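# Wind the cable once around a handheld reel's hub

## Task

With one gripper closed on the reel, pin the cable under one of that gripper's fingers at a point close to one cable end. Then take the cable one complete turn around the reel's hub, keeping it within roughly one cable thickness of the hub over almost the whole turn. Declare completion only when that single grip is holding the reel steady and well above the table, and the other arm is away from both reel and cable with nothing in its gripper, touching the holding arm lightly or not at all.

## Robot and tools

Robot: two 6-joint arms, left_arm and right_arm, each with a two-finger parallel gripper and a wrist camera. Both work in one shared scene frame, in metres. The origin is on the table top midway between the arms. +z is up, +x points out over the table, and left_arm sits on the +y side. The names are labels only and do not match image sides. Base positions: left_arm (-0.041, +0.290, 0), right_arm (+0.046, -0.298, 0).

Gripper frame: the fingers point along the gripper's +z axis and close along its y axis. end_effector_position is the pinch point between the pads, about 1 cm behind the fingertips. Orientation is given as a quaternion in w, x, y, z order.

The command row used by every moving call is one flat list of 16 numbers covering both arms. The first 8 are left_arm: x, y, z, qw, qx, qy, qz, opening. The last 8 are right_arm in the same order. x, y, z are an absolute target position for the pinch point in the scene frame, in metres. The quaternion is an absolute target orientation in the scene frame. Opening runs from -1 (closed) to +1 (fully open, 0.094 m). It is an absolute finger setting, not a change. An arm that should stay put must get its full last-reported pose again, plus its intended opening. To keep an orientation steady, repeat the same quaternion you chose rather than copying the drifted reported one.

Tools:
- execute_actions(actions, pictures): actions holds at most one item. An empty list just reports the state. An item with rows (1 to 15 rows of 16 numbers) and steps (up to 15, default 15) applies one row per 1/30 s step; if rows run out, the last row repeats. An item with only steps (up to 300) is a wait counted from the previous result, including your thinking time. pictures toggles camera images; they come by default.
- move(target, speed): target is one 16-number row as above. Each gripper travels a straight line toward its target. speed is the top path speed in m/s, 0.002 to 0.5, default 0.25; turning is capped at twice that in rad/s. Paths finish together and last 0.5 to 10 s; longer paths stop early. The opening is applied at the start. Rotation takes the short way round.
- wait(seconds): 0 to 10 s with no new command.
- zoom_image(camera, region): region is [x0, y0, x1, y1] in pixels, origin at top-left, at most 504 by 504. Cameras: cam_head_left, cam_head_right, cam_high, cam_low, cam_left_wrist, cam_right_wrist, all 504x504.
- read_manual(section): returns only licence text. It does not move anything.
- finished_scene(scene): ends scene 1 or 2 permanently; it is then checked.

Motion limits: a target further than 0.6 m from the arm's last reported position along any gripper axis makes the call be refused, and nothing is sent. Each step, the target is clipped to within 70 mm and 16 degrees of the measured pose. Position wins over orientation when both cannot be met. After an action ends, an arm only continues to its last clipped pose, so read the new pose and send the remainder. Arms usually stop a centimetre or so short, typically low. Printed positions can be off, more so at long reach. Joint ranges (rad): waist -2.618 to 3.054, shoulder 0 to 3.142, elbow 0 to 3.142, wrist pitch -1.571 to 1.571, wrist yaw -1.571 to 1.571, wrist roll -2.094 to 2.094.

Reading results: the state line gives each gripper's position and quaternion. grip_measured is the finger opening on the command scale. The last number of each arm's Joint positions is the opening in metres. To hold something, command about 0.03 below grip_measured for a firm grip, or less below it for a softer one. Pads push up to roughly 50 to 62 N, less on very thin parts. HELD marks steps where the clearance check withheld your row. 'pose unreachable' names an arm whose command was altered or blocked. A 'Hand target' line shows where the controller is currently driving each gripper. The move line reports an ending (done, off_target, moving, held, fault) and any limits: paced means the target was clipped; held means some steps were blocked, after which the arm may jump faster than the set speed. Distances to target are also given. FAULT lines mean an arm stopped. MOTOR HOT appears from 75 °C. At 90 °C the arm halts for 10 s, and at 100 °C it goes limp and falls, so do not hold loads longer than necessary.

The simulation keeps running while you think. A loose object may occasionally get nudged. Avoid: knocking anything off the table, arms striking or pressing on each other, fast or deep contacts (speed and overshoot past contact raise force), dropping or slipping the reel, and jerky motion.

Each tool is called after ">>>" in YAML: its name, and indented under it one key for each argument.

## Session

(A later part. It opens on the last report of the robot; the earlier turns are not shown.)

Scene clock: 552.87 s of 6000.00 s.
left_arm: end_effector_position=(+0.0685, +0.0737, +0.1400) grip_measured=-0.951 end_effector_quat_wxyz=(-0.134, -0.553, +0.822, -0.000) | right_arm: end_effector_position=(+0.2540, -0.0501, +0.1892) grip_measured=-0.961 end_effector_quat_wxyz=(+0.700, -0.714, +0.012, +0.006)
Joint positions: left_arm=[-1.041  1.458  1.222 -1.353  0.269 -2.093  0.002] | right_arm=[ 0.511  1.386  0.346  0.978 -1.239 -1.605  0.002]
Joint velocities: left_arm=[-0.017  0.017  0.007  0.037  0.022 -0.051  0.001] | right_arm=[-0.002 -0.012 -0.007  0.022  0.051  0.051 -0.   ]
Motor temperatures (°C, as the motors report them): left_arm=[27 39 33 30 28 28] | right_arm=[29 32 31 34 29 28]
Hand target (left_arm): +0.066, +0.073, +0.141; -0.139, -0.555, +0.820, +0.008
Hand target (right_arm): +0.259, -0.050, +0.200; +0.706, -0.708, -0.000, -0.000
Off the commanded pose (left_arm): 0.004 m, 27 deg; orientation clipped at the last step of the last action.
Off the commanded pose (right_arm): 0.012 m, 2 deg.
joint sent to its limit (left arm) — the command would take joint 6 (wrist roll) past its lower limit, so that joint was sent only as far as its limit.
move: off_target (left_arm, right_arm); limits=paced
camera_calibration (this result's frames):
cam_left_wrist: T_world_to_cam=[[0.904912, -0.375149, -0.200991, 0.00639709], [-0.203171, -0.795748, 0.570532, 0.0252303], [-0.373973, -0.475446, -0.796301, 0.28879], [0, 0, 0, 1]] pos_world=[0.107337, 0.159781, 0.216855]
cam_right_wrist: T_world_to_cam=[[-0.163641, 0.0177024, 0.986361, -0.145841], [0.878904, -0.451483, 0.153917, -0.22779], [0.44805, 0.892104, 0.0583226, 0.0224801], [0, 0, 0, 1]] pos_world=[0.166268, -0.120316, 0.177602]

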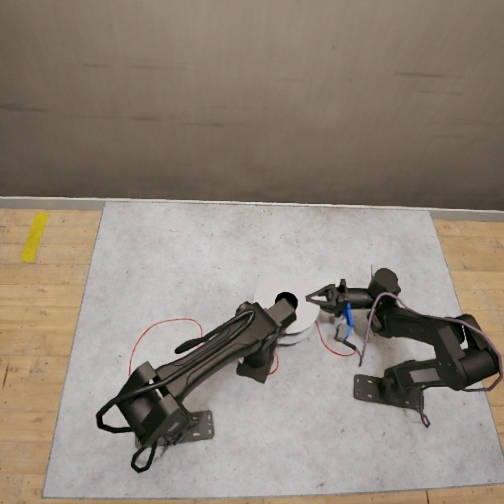

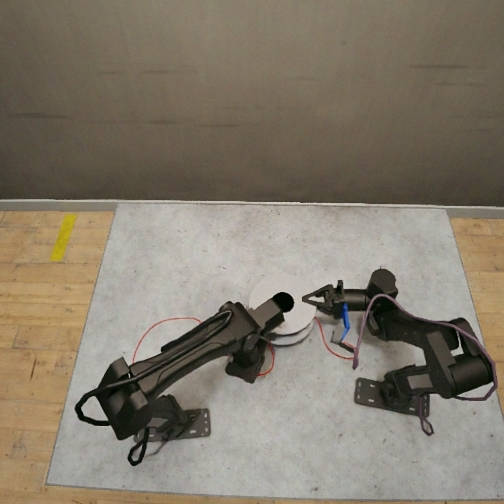

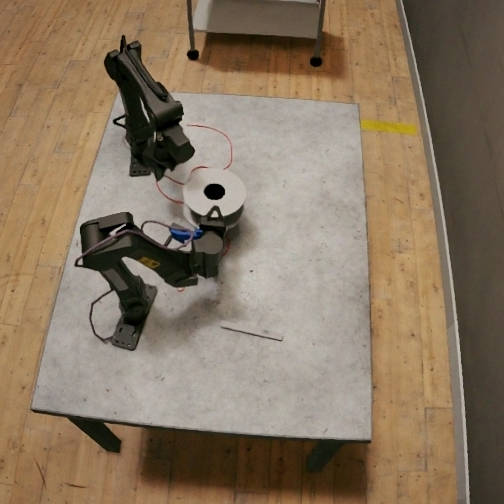

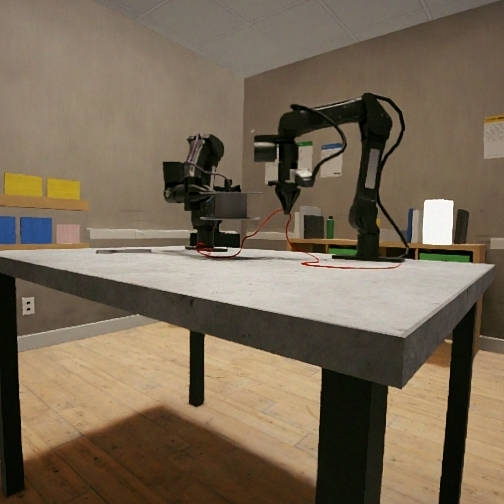

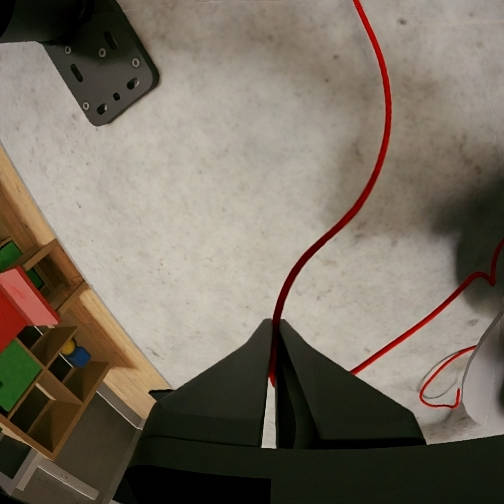

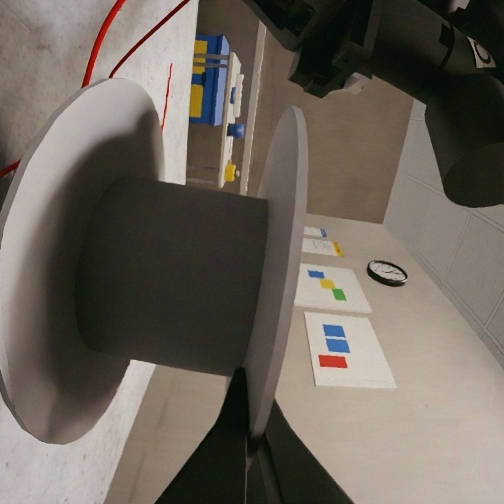

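>>> move:
  target: [0.08,0.08,0.03,0,-0.3,0.95,0,-0.98,0.34,0.0,0.15,0.707,-0.707,0,0,-0.99]
  speed: 0.15

>>> move:
  target: [0.08,0.08,0.03,0,-0.3,0.95,0,-0.3,0.34,0.0,0.086,0.707,-0.707,0,0,-0.99]
  speed: 0.06

>>> move:
  target: [0.1,0.2,0.15,0,-0.3,0.95,0,-0.3,0.34,0.0,0.086,0.707,-0.707,0,0,-0.6]

>>> move:
  target: [0.12,0.25,0.17,0,-0.3,0.95,0,-0.3,0.33,-0.09,0.12,0.707,-0.707,0,0,-0.6]
  speed: 0.1

>>> move:
  target: [0.12,0.25,0.17,0,-0.3,0.95,0,-0.3,0.22,-0.1,0.17,0,-0.707,0.707,0,-0.2]

Scene clock: 564.17 s of 6000.00 s.
left_arm: end_effector_position=(+0.0825, +0.0761, +0.0359) grip_measured=-0.951 end_effector_quat_wxyz=(-0.003, -0.309, +0.951, -0.010) | right_arm: end_effector_position=(+0.3365, -0.0058, +0.1424) grip_measured=-0.961 end_effector_quat_wxyz=(+0.701, -0.713, +0.013, +0.007)
Joint positions: left_arm=[-1.175  1.533  0.893 -0.912  0.011 -1.673  0.002] | right_arm=[ 0.562  1.925  0.649  1.227 -1.19  -1.588  0.002]
Joint velocities: left_arm=[-0.002  0.002 -0.012  0.022  0.022 -0.022 -0.   ] | right_arm=[-0.022 -0.012 -0.022  0.022  0.051  0.037  0.   ]
Motor temperatures (°C, as the motors report them): left_arm=[27 37 33 29 28 28] | right_arm=[29 32 32 34 29 28]
Hand target (left_arm): +0.080, +0.080, +0.029; +0.000, -0.301, +0.954, +0.000
Hand target (right_arm): +0.340, -0.000, +0.152; +0.708, -0.707, +0.000, -0.000
Off the commanded pose (left_arm): 0.007 m, 2 deg.
Off the commanded pose (right_arm): 0.010 m, 2 deg.
After step 180, 2.63 s passed at rest.
move: done
camera_calibration (this result's frames):
cam_left_wrist: T_world_to_cam=[[0.604477, -0.795948, -0.0327644, 0.0245298], [-0.722224, -0.564916, 0.399077, 0.120763], [-0.336154, -0.217569, -0.916332, 0.193773], [0, 0, 0, 1]] pos_world=[0.137528, 0.129904, 0.13017]
cam_right_wrist: T_world_to_cam=[[-0.160431, 0.0155459, 0.986925, -0.0881554], [0.879982, -0.450653, 0.150146, -0.272947], [0.447095, 0.892564, 0.0586187, -0.0509146], [0, 0, 0, 1]] pos_world=[0.248809, -0.0761895, 0.130969]

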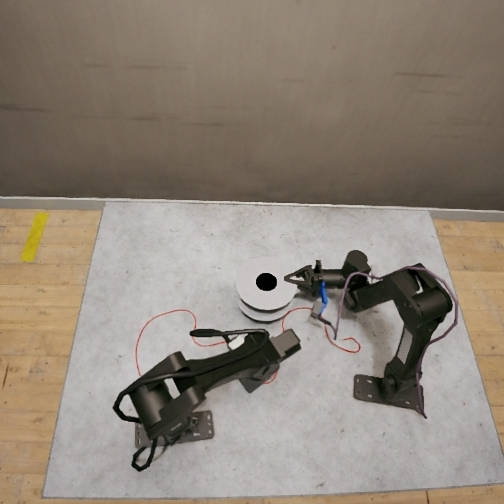

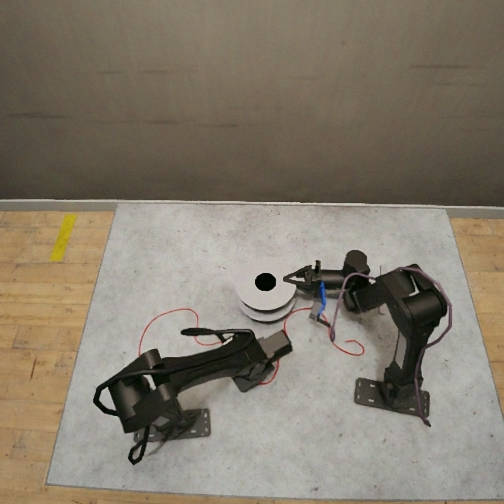

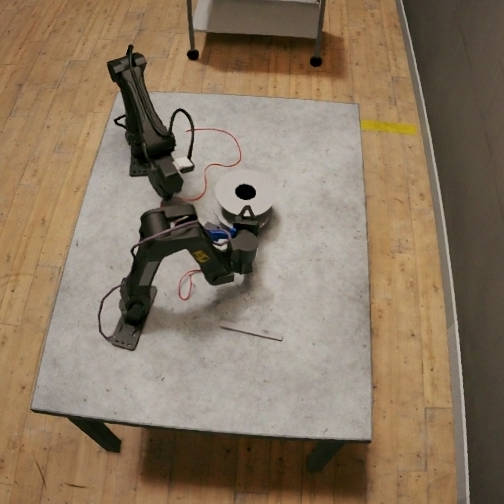

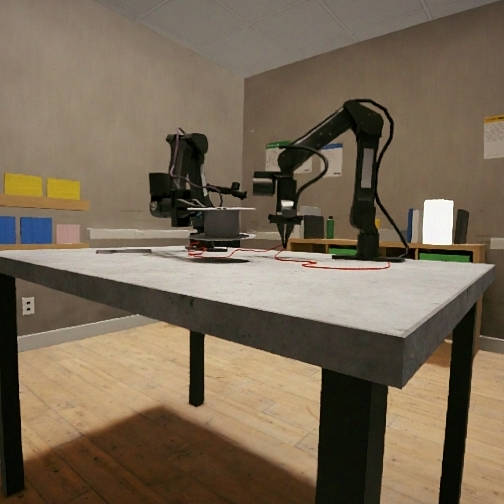

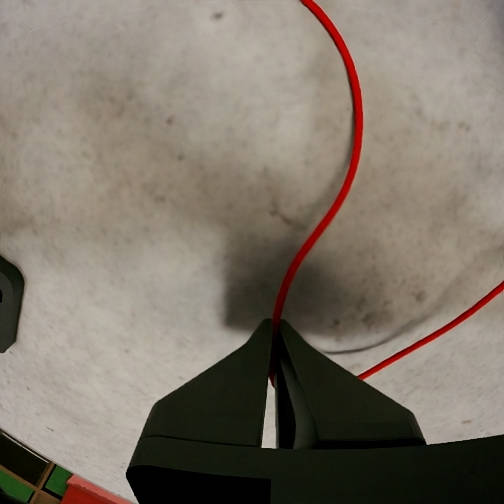

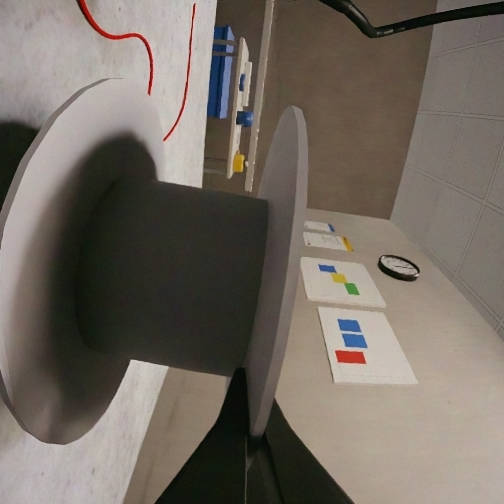

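Scene clock: 565.47 s of 6000.00 s.
left_arm: end_effector_position=(+0.0825, +0.0761, +0.0359) grip_measured=-0.303 end_effector_quat_wxyz=(-0.003, -0.308, +0.951, -0.010) | right_arm: end_effector_position=(+0.3387, -0.0050, +0.0857) grip_measured=-0.961 end_effector_quat_wxyz=(+0.705, -0.710, -0.002, -0.007)
Joint positions: left_arm=[-1.175  1.533  0.893 -0.912  0.011 -1.671  0.033] | right_arm=[ 0.562  2.202  0.658  1.525 -1.19  -1.601  0.002]
Joint velocities: left_arm=[-0.002 -0.012  0.017  0.007  0.022  0.007 -0.001] | right_arm=[-0.017 -0.007  0.007  0.022  0.007  0.081 -0.001]
Motor temperatures (°C, as the motors report them): left_arm=[27 37 33 29 28 28] | right_arm=[29 32 32 34 29 28]
Hand target (left_arm): +0.080, +0.080, +0.030; -0.000, -0.301, +0.954, +0.000
Hand target (right_arm): +0.341, +0.000, +0.086; +0.707, -0.707, +0.000, +0.000
Off the commanded pose (left_arm): 0.007 m, 1 deg.
Off the commanded pose (right_arm): 0.005 m, 1 deg.
move: done
camera_calibration (this result's frames):
cam_left_wrist: T_world_to_cam=[[0.602656, -0.79733, -0.0327343, 0.024784], [-0.723535, -0.563261, 0.399041, 0.120747], [-0.336605, -0.2168, -0.916348, 0.193752], [0, 0, 0, 1]] pos_world=[0.137646, 0.129778, 0.130173]
cam_right_wrist: T_world_to_cam=[[-0.200414, 0.00481806, 0.9797, -0.0177997], [0.873325, -0.452314, 0.180877, -0.266358], [0.444003, 0.891846, 0.0864421, -0.0506658], [0, 0, 0, 1]] pos_world=[0.251546, -0.0752057, 0.0699962]

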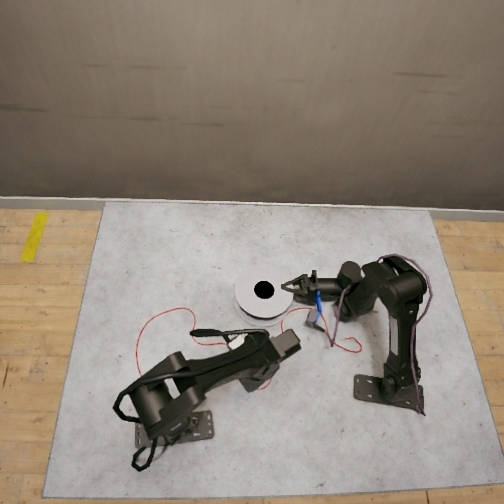

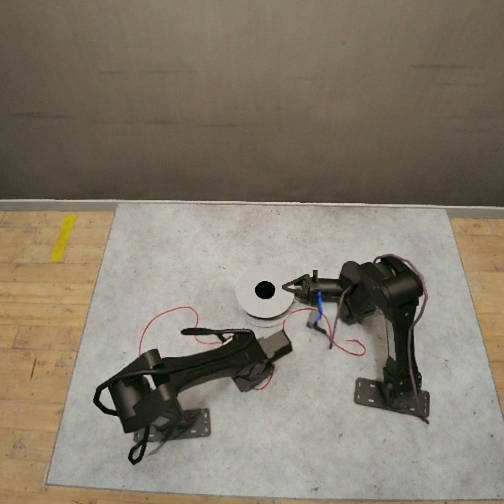

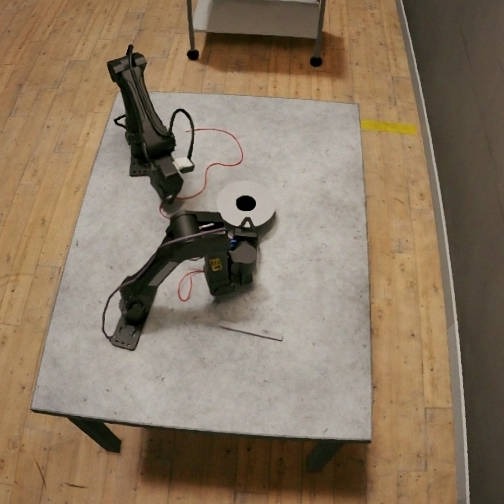

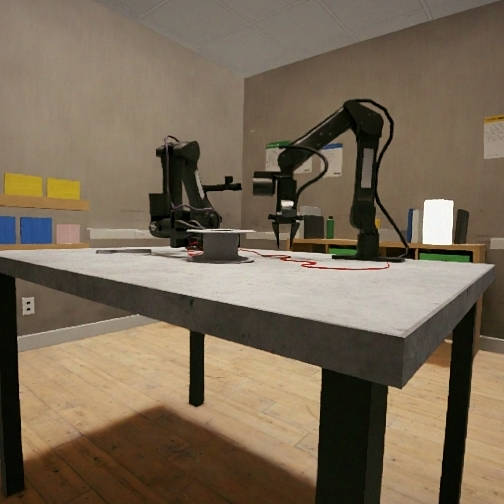

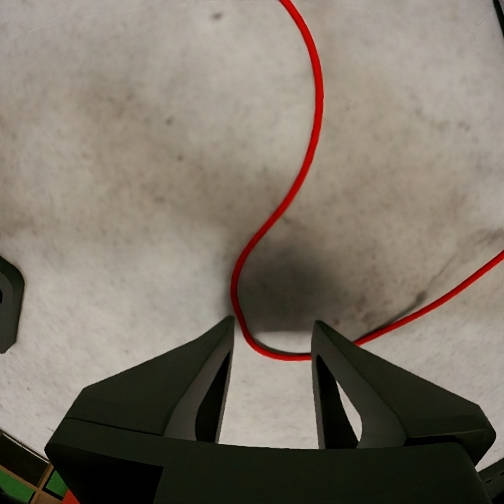

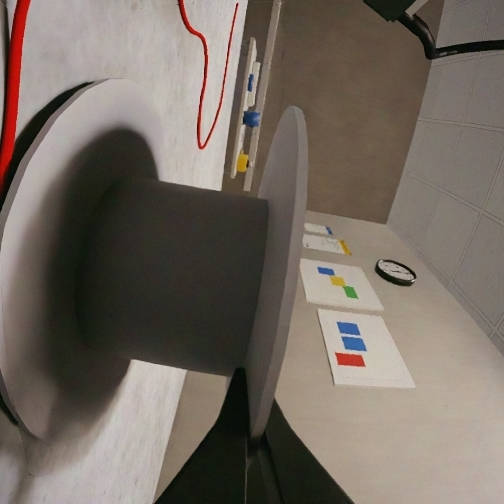

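Scene clock: 566.90 s of 6000.00 s.
left_arm: end_effector_position=(+0.1003, +0.1992, +0.1405) grip_measured=-0.303 end_effector_quat_wxyz=(-0.009, -0.300, +0.954, +0.008) | right_arm: end_effector_position=(+0.3387, -0.0050, +0.0887) grip_measured=-0.603 end_effector_quat_wxyz=(+0.707, -0.707, -0.004, -0.010)
Joint positions: left_arm=[-0.705  1.194  1.052 -1.453  0.003 -1.183  0.033] | right_arm=[ 0.562  2.202  0.658  1.547 -1.19  -1.588  0.019]
Joint velocities: left_arm=[-0.012 -0.012 -0.007  0.007 -0.022  0.007 -0.001] | right_arm=[-0.002 -0.002  0.002  0.066  0.022  0.037 -0.   ]
Motor temperatures (°C, as the motors report them): left_arm=[27 37 33 29 28 28] | right_arm=[29 32 31 34 29 28]
Hand target (left_arm): +0.103, +0.200, +0.151; +0.001, -0.301, +0.954, -0.003
Hand target (right_arm): +0.340, -0.000, +0.086; +0.707, -0.707, +0.000, -0.000
Off the commanded pose (left_arm): 0.010 m, 1 deg.
Off the commanded pose (right_arm): 0.006 m, 1 deg.
move: done
camera_calibration (this result's frames):
cam_left_wrist: T_world_to_cam=[[0.587374, -0.806185, -0.0711159, 0.124308], [-0.724784, -0.563088, 0.397015, 0.16158], [-0.360112, -0.181652, -0.915053, 0.317481], [0, 0, 0, 1]] pos_world=[0.158424, 0.24887, 0.235203]
cam_right_wrist: T_world_to_cam=[[-0.207914, -0.00302696, 0.978142, -0.0180655], [0.87191, -0.453811, 0.183929, -0.266713], [0.443335, 0.891093, 0.0969928, -0.0516573], [0, 0, 0, 1]] pos_world=[0.251695, -0.0750606, 0.0717372]

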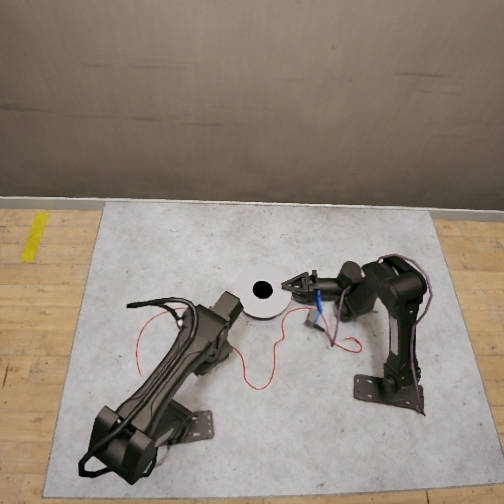

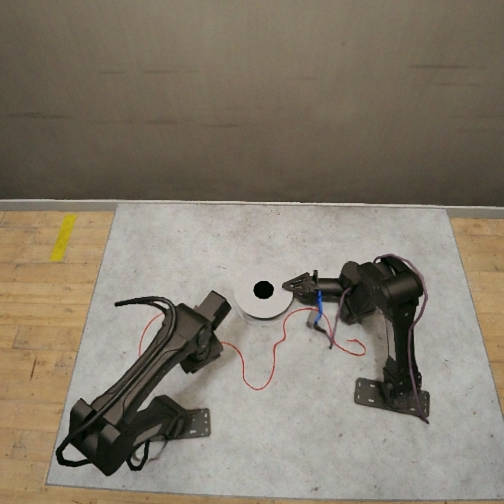

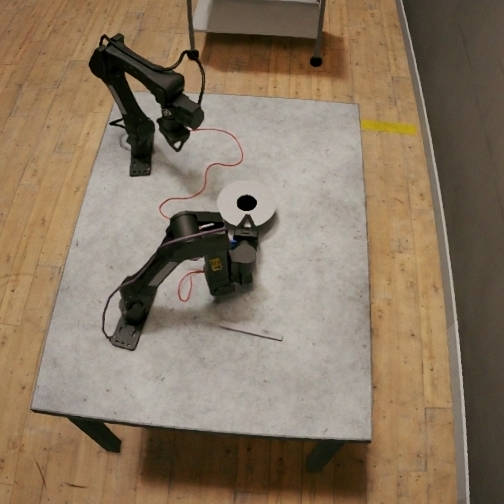

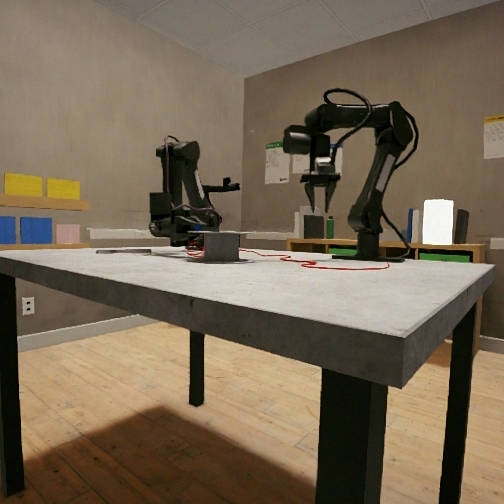

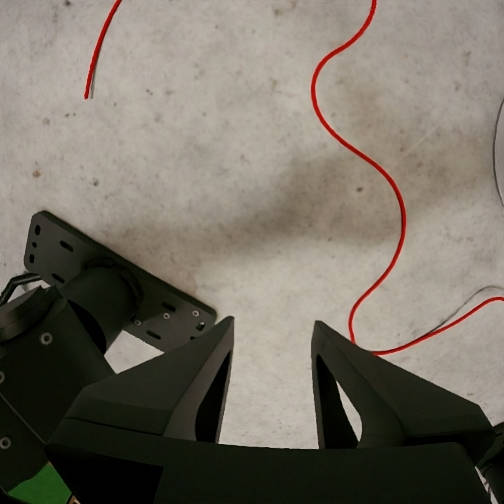

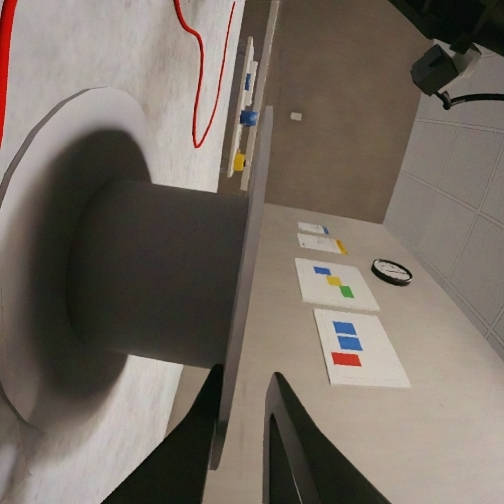

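Scene clock: 568.33 s of 6000.00 s.
left_arm: end_effector_position=(+0.1190, +0.2483, +0.1604) grip_measured=-0.303 end_effector_quat_wxyz=(-0.011, -0.300, +0.954, +0.005) | right_arm: end_effector_position=(+0.3352, -0.0878, +0.1176) grip_measured=-0.602 end_effector_quat_wxyz=(+0.707, -0.707, -0.007, -0.013)
Joint positions: left_arm=[-0.388  1.194  1.132 -1.532  0.003 -0.867  0.033] | right_arm=[ 0.297  2.028  0.549  1.488 -1.454 -1.59   0.019]
Joint velocities: left_arm=[-0.012 -0.002 -0.002 -0.051 -0.037  0.051 -0.   ] | right_arm=[-0.007  0.002 -0.002 -0.066 -0.081  0.007 -0.001]
Motor temperatures (°C, as the motors report them): left_arm=[27 36 33 29 28 28] | right_arm=[29 32 31 34 29 28]
Hand target (left_arm): +0.121, +0.250, +0.170; +0.001, -0.301, +0.954, -0.002
Hand target (right_arm): +0.330, -0.090, +0.118; +0.707, -0.708, -0.001, -0.001
Off the commanded pose (left_arm): 0.010 m, 1 deg.
Off the commanded pose (right_arm): 0.006 m, 2 deg.
move: done
camera_calibration (this result's frames):
cam_left_wrist: T_world_to_cam=[[0.587659, -0.80641, -0.0660282, 0.153527], [-0.724017, -0.560532, 0.402, 0.193453], [-0.361187, -0.188433, -0.913256, 0.35292], [0, 0, 0, 1]] pos_world=[0.177312, 0.298744, 0.254675]
cam_right_wrist: T_world_to_cam=[[-0.215504, -0.00274941, 0.976499, -0.0445654], [0.870106, -0.454457, 0.190744, -0.306815], [0.443253, 0.890764, 0.10033, 0.0204613], [0, 0, 0, 1]] pos_world=[0.248288, -0.157783, 0.0999884]

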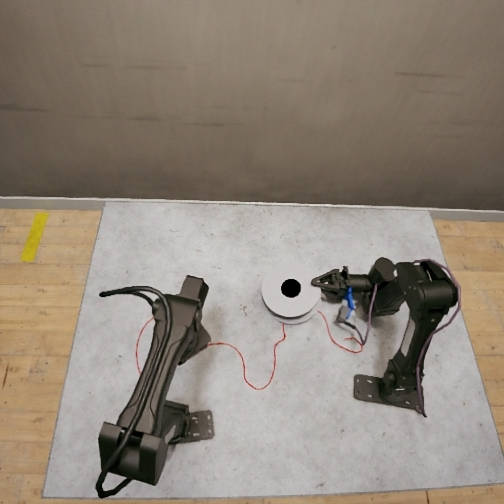

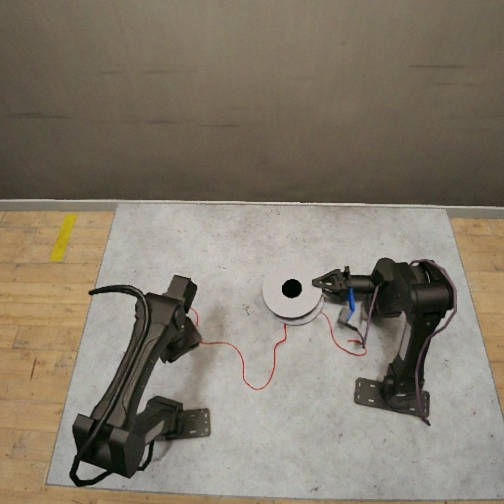

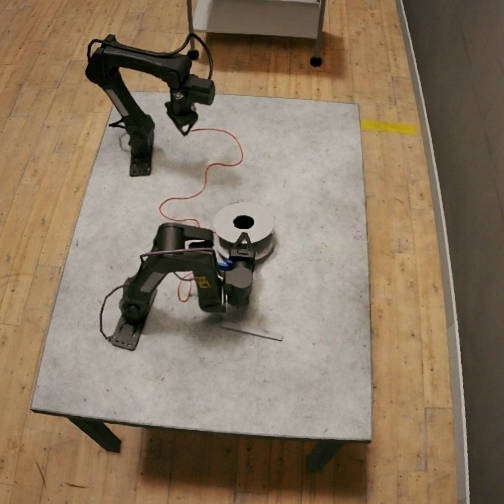

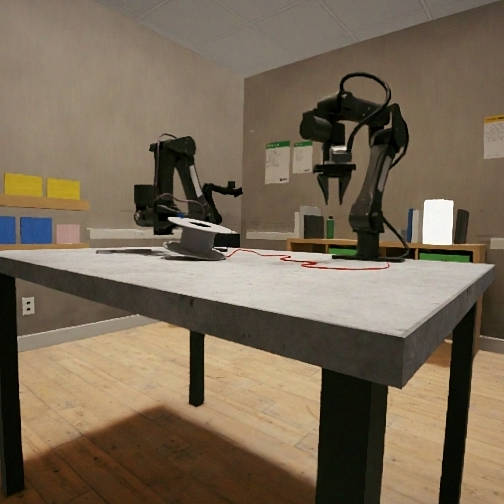

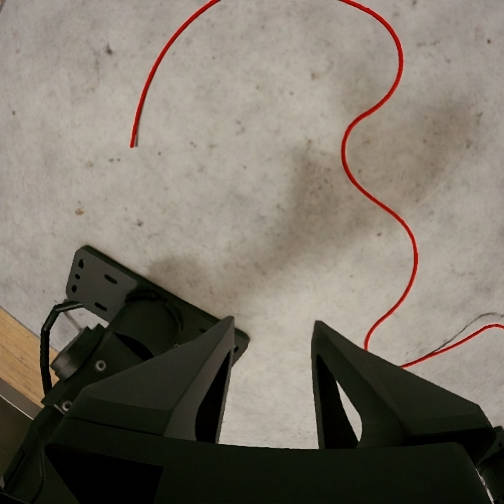

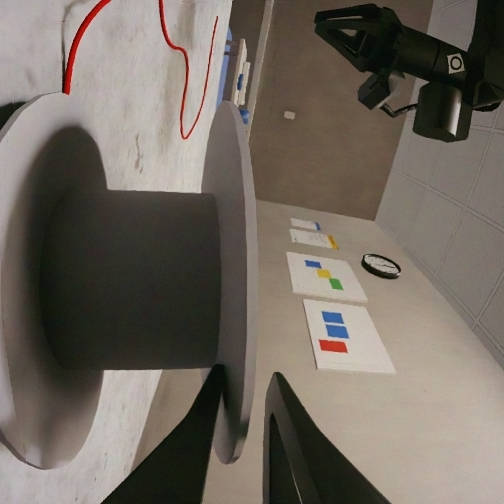

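Scene clock: 573.17 s of 6000.00 s.
left_arm: end_effector_position=(+0.1179, +0.2486, +0.1604) grip_measured=-0.303 end_effector_quat_wxyz=(-0.013, -0.300, +0.954, +0.006) | right_arm: end_effector_position=(+0.2210, -0.1020, +0.1655) grip_measured=-0.203 end_effector_quat_wxyz=(-0.000, +0.713, -0.701, -0.013)
Joint positions: left_arm=[-0.388  1.194  1.132 -1.537  0.003 -0.867  0.033] | right_arm=[ 1.01   1.541  1.425 -1.454 -0.026 -0.767  0.037]
Joint velocities: left_arm=[-0.007 -0.012  0.012  0.051 -0.051 -0.022 -0.   ] | right_arm=[ 0.007 -0.002 -0.017 -0.007 -0.051 -0.022 -0.001]
Motor temperatures (°C, as the motors report them): left_arm=[27 36 33 29 28 28] | right_arm=[29 32 31 33 29 28]
Hand target (left_arm): +0.120, +0.250, +0.170; +0.000, -0.301, +0.954, -0.000
Hand target (right_arm): +0.221, -0.099, +0.168; +0.002, +0.714, -0.700, -0.012
Off the commanded pose (left_arm): 0.010 m, 2 deg.
Off the commanded pose (right_arm): 0.005 m, 2 deg.
move: done
camera_calibration (this result's frames):
cam_left_wrist: T_world_to_cam=[[0.587334, -0.806324, -0.0698645, 0.155115], [-0.722082, -0.561042, 0.404759, 0.192209], [-0.365563, -0.18728, -0.911751, 0.352566], [0, 0, 0, 1]] pos_world=[0.176572, 0.298939, 0.254491]
cam_right_wrist: T_world_to_cam=[[0.978478, 0.206093, -0.0103475, -0.195258], [0.190738, -0.884166, 0.426461, -0.155684], [0.0787416, -0.419257, -0.904447, 0.192175], [0, 0, 0, 1]] pos_world=[0.205618, -0.0168386, 0.238185]

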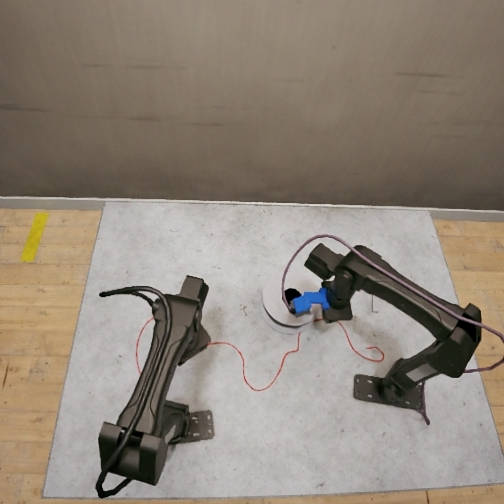

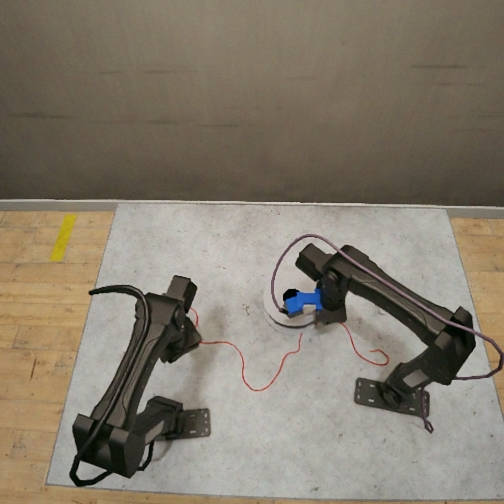

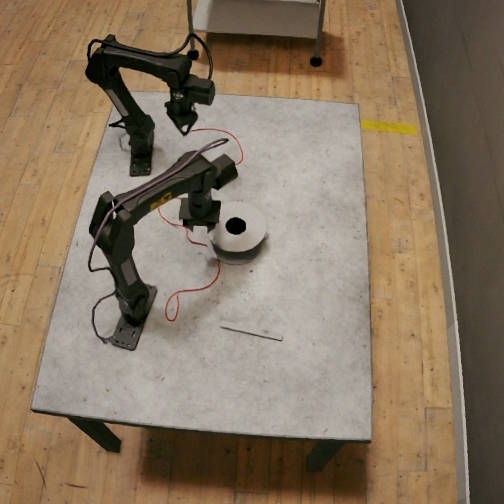

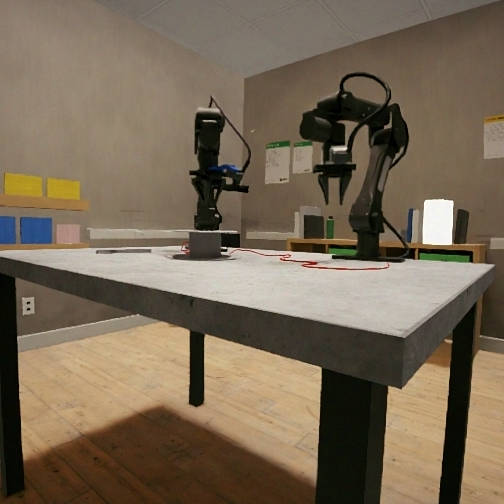

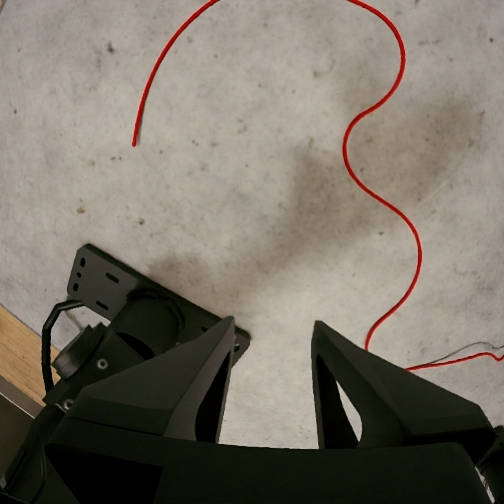

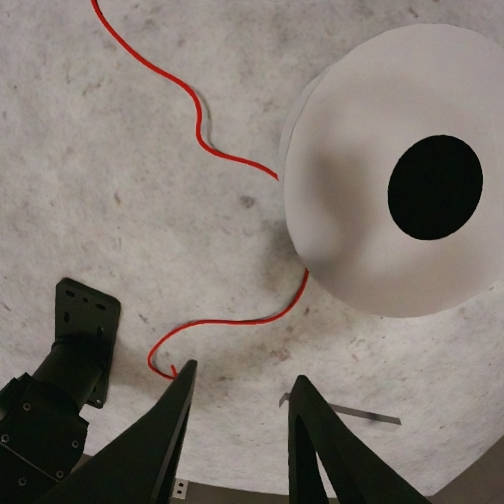

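>>> execute_actions:
  actions: []

Scene clock: 584.87 s of 6000.00 s.
left_arm: end_effector_position=(+0.1179, +0.2486, +0.1604) grip_measured=-0.303 end_effector_quat_wxyz=(-0.013, -0.300, +0.954, +0.006) | right_arm: end_effector_position=(+0.2207, -0.1023, +0.1655) grip_measured=-0.203 end_effector_quat_wxyz=(+0.001, +0.713, -0.701, -0.013)
Joint positions: left_arm=[-0.388  1.194  1.132 -1.537  0.003 -0.867  0.033] | right_arm=[ 1.01   1.541  1.425 -1.456 -0.026 -0.766  0.037]
Joint velocities: left_arm=[ 0.002 -0.002  0.002  0.007 -0.007 -0.007  0.   ] | right_arm=[-0.002 -0.017  0.007  0.051  0.051 -0.022 -0.001]
Motor temperatures (°C, as the motors report them): left_arm=[27 35 34 29 28 28] | right_arm=[29 32 32 32 29 28]
Hand target (left_arm): +0.120, +0.250, +0.170; +0.000, -0.301, +0.954, -0.000
Hand target (right_arm): +0.221, -0.099, +0.168; +0.002, +0.714, -0.700, -0.012
Off the commanded pose (left_arm): 0.010 m, 2 deg.
Off the commanded pose (right_arm): 0.005 m, 2 deg.
Steps of this call (steps 1 to 180: nothing new was sent; then 5.70 s passed at rest). Readings (end_effector_position):
1: left_arm (+0.1179, +0.2486, +0.1604) | right_arm (+0.2210, -0.1021, +0.1655)
2: left_arm (+0.1179, +0.2486, +0.1604) | right_arm (+0.2209, -0.1021, +0.1655)
4: left_arm (+0.1179, +0.2486, +0.1604) | right_arm (+0.2209, -0.1022, +0.1655)
8: left_arm (+0.1179, +0.2486, +0.1604) | right_arm (+0.2208, -0.1023, +0.1655)
180: the state above
camera_calibration (this result's frames):
cam_left_wrist: T_world_to_cam=[[0.587334, -0.806324, -0.0698645, 0.155115], [-0.722082, -0.561042, 0.404759, 0.192209], [-0.365563, -0.18728, -0.911751, 0.352566], [0, 0, 0, 1]] pos_world=[0.176572, 0.298939, 0.254491]
cam_right_wrist: T_world_to_cam=[[0.978698, 0.204957, -0.0119309, -0.194773], [0.19029, -0.883779, 0.427463, -0.155957], [0.0770675, -0.420628, -0.903954, 0.192203], [0, 0, 0, 1]] pos_world=[0.205489, -0.0170651, 0.238085]

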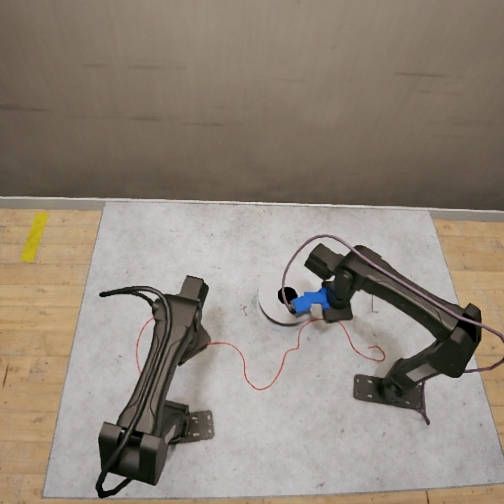

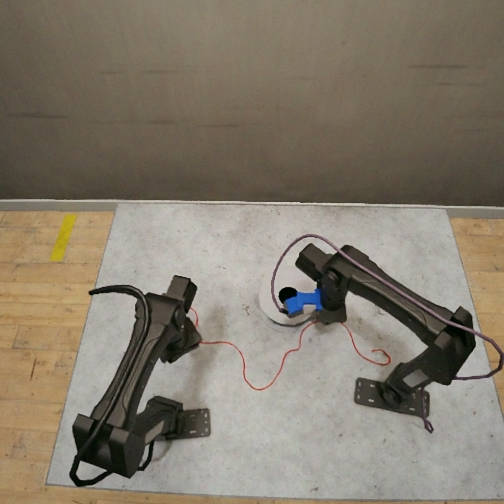

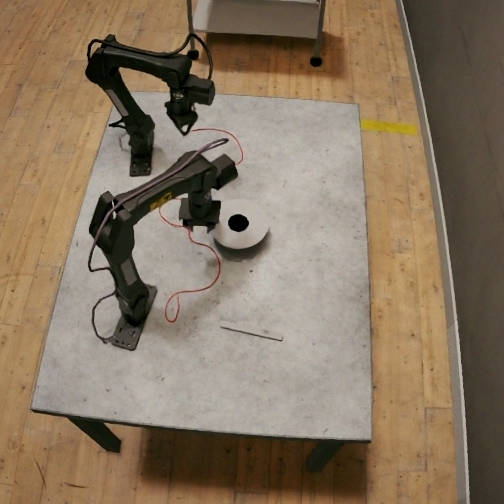

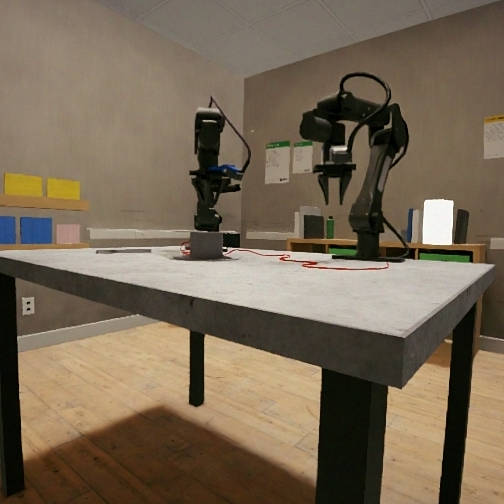

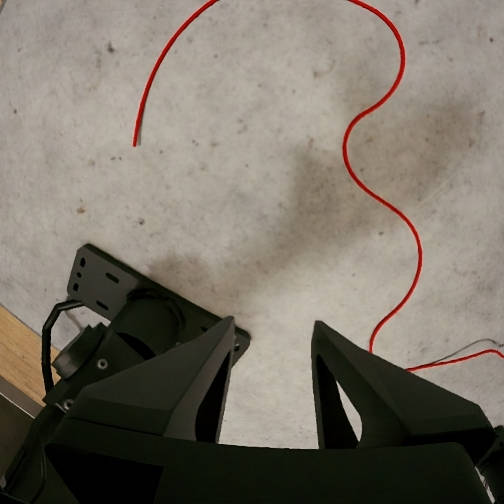

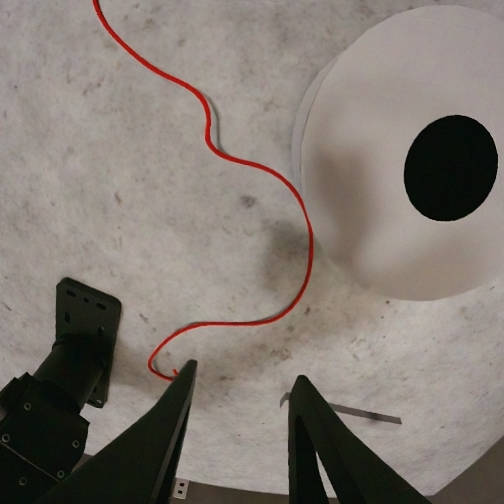

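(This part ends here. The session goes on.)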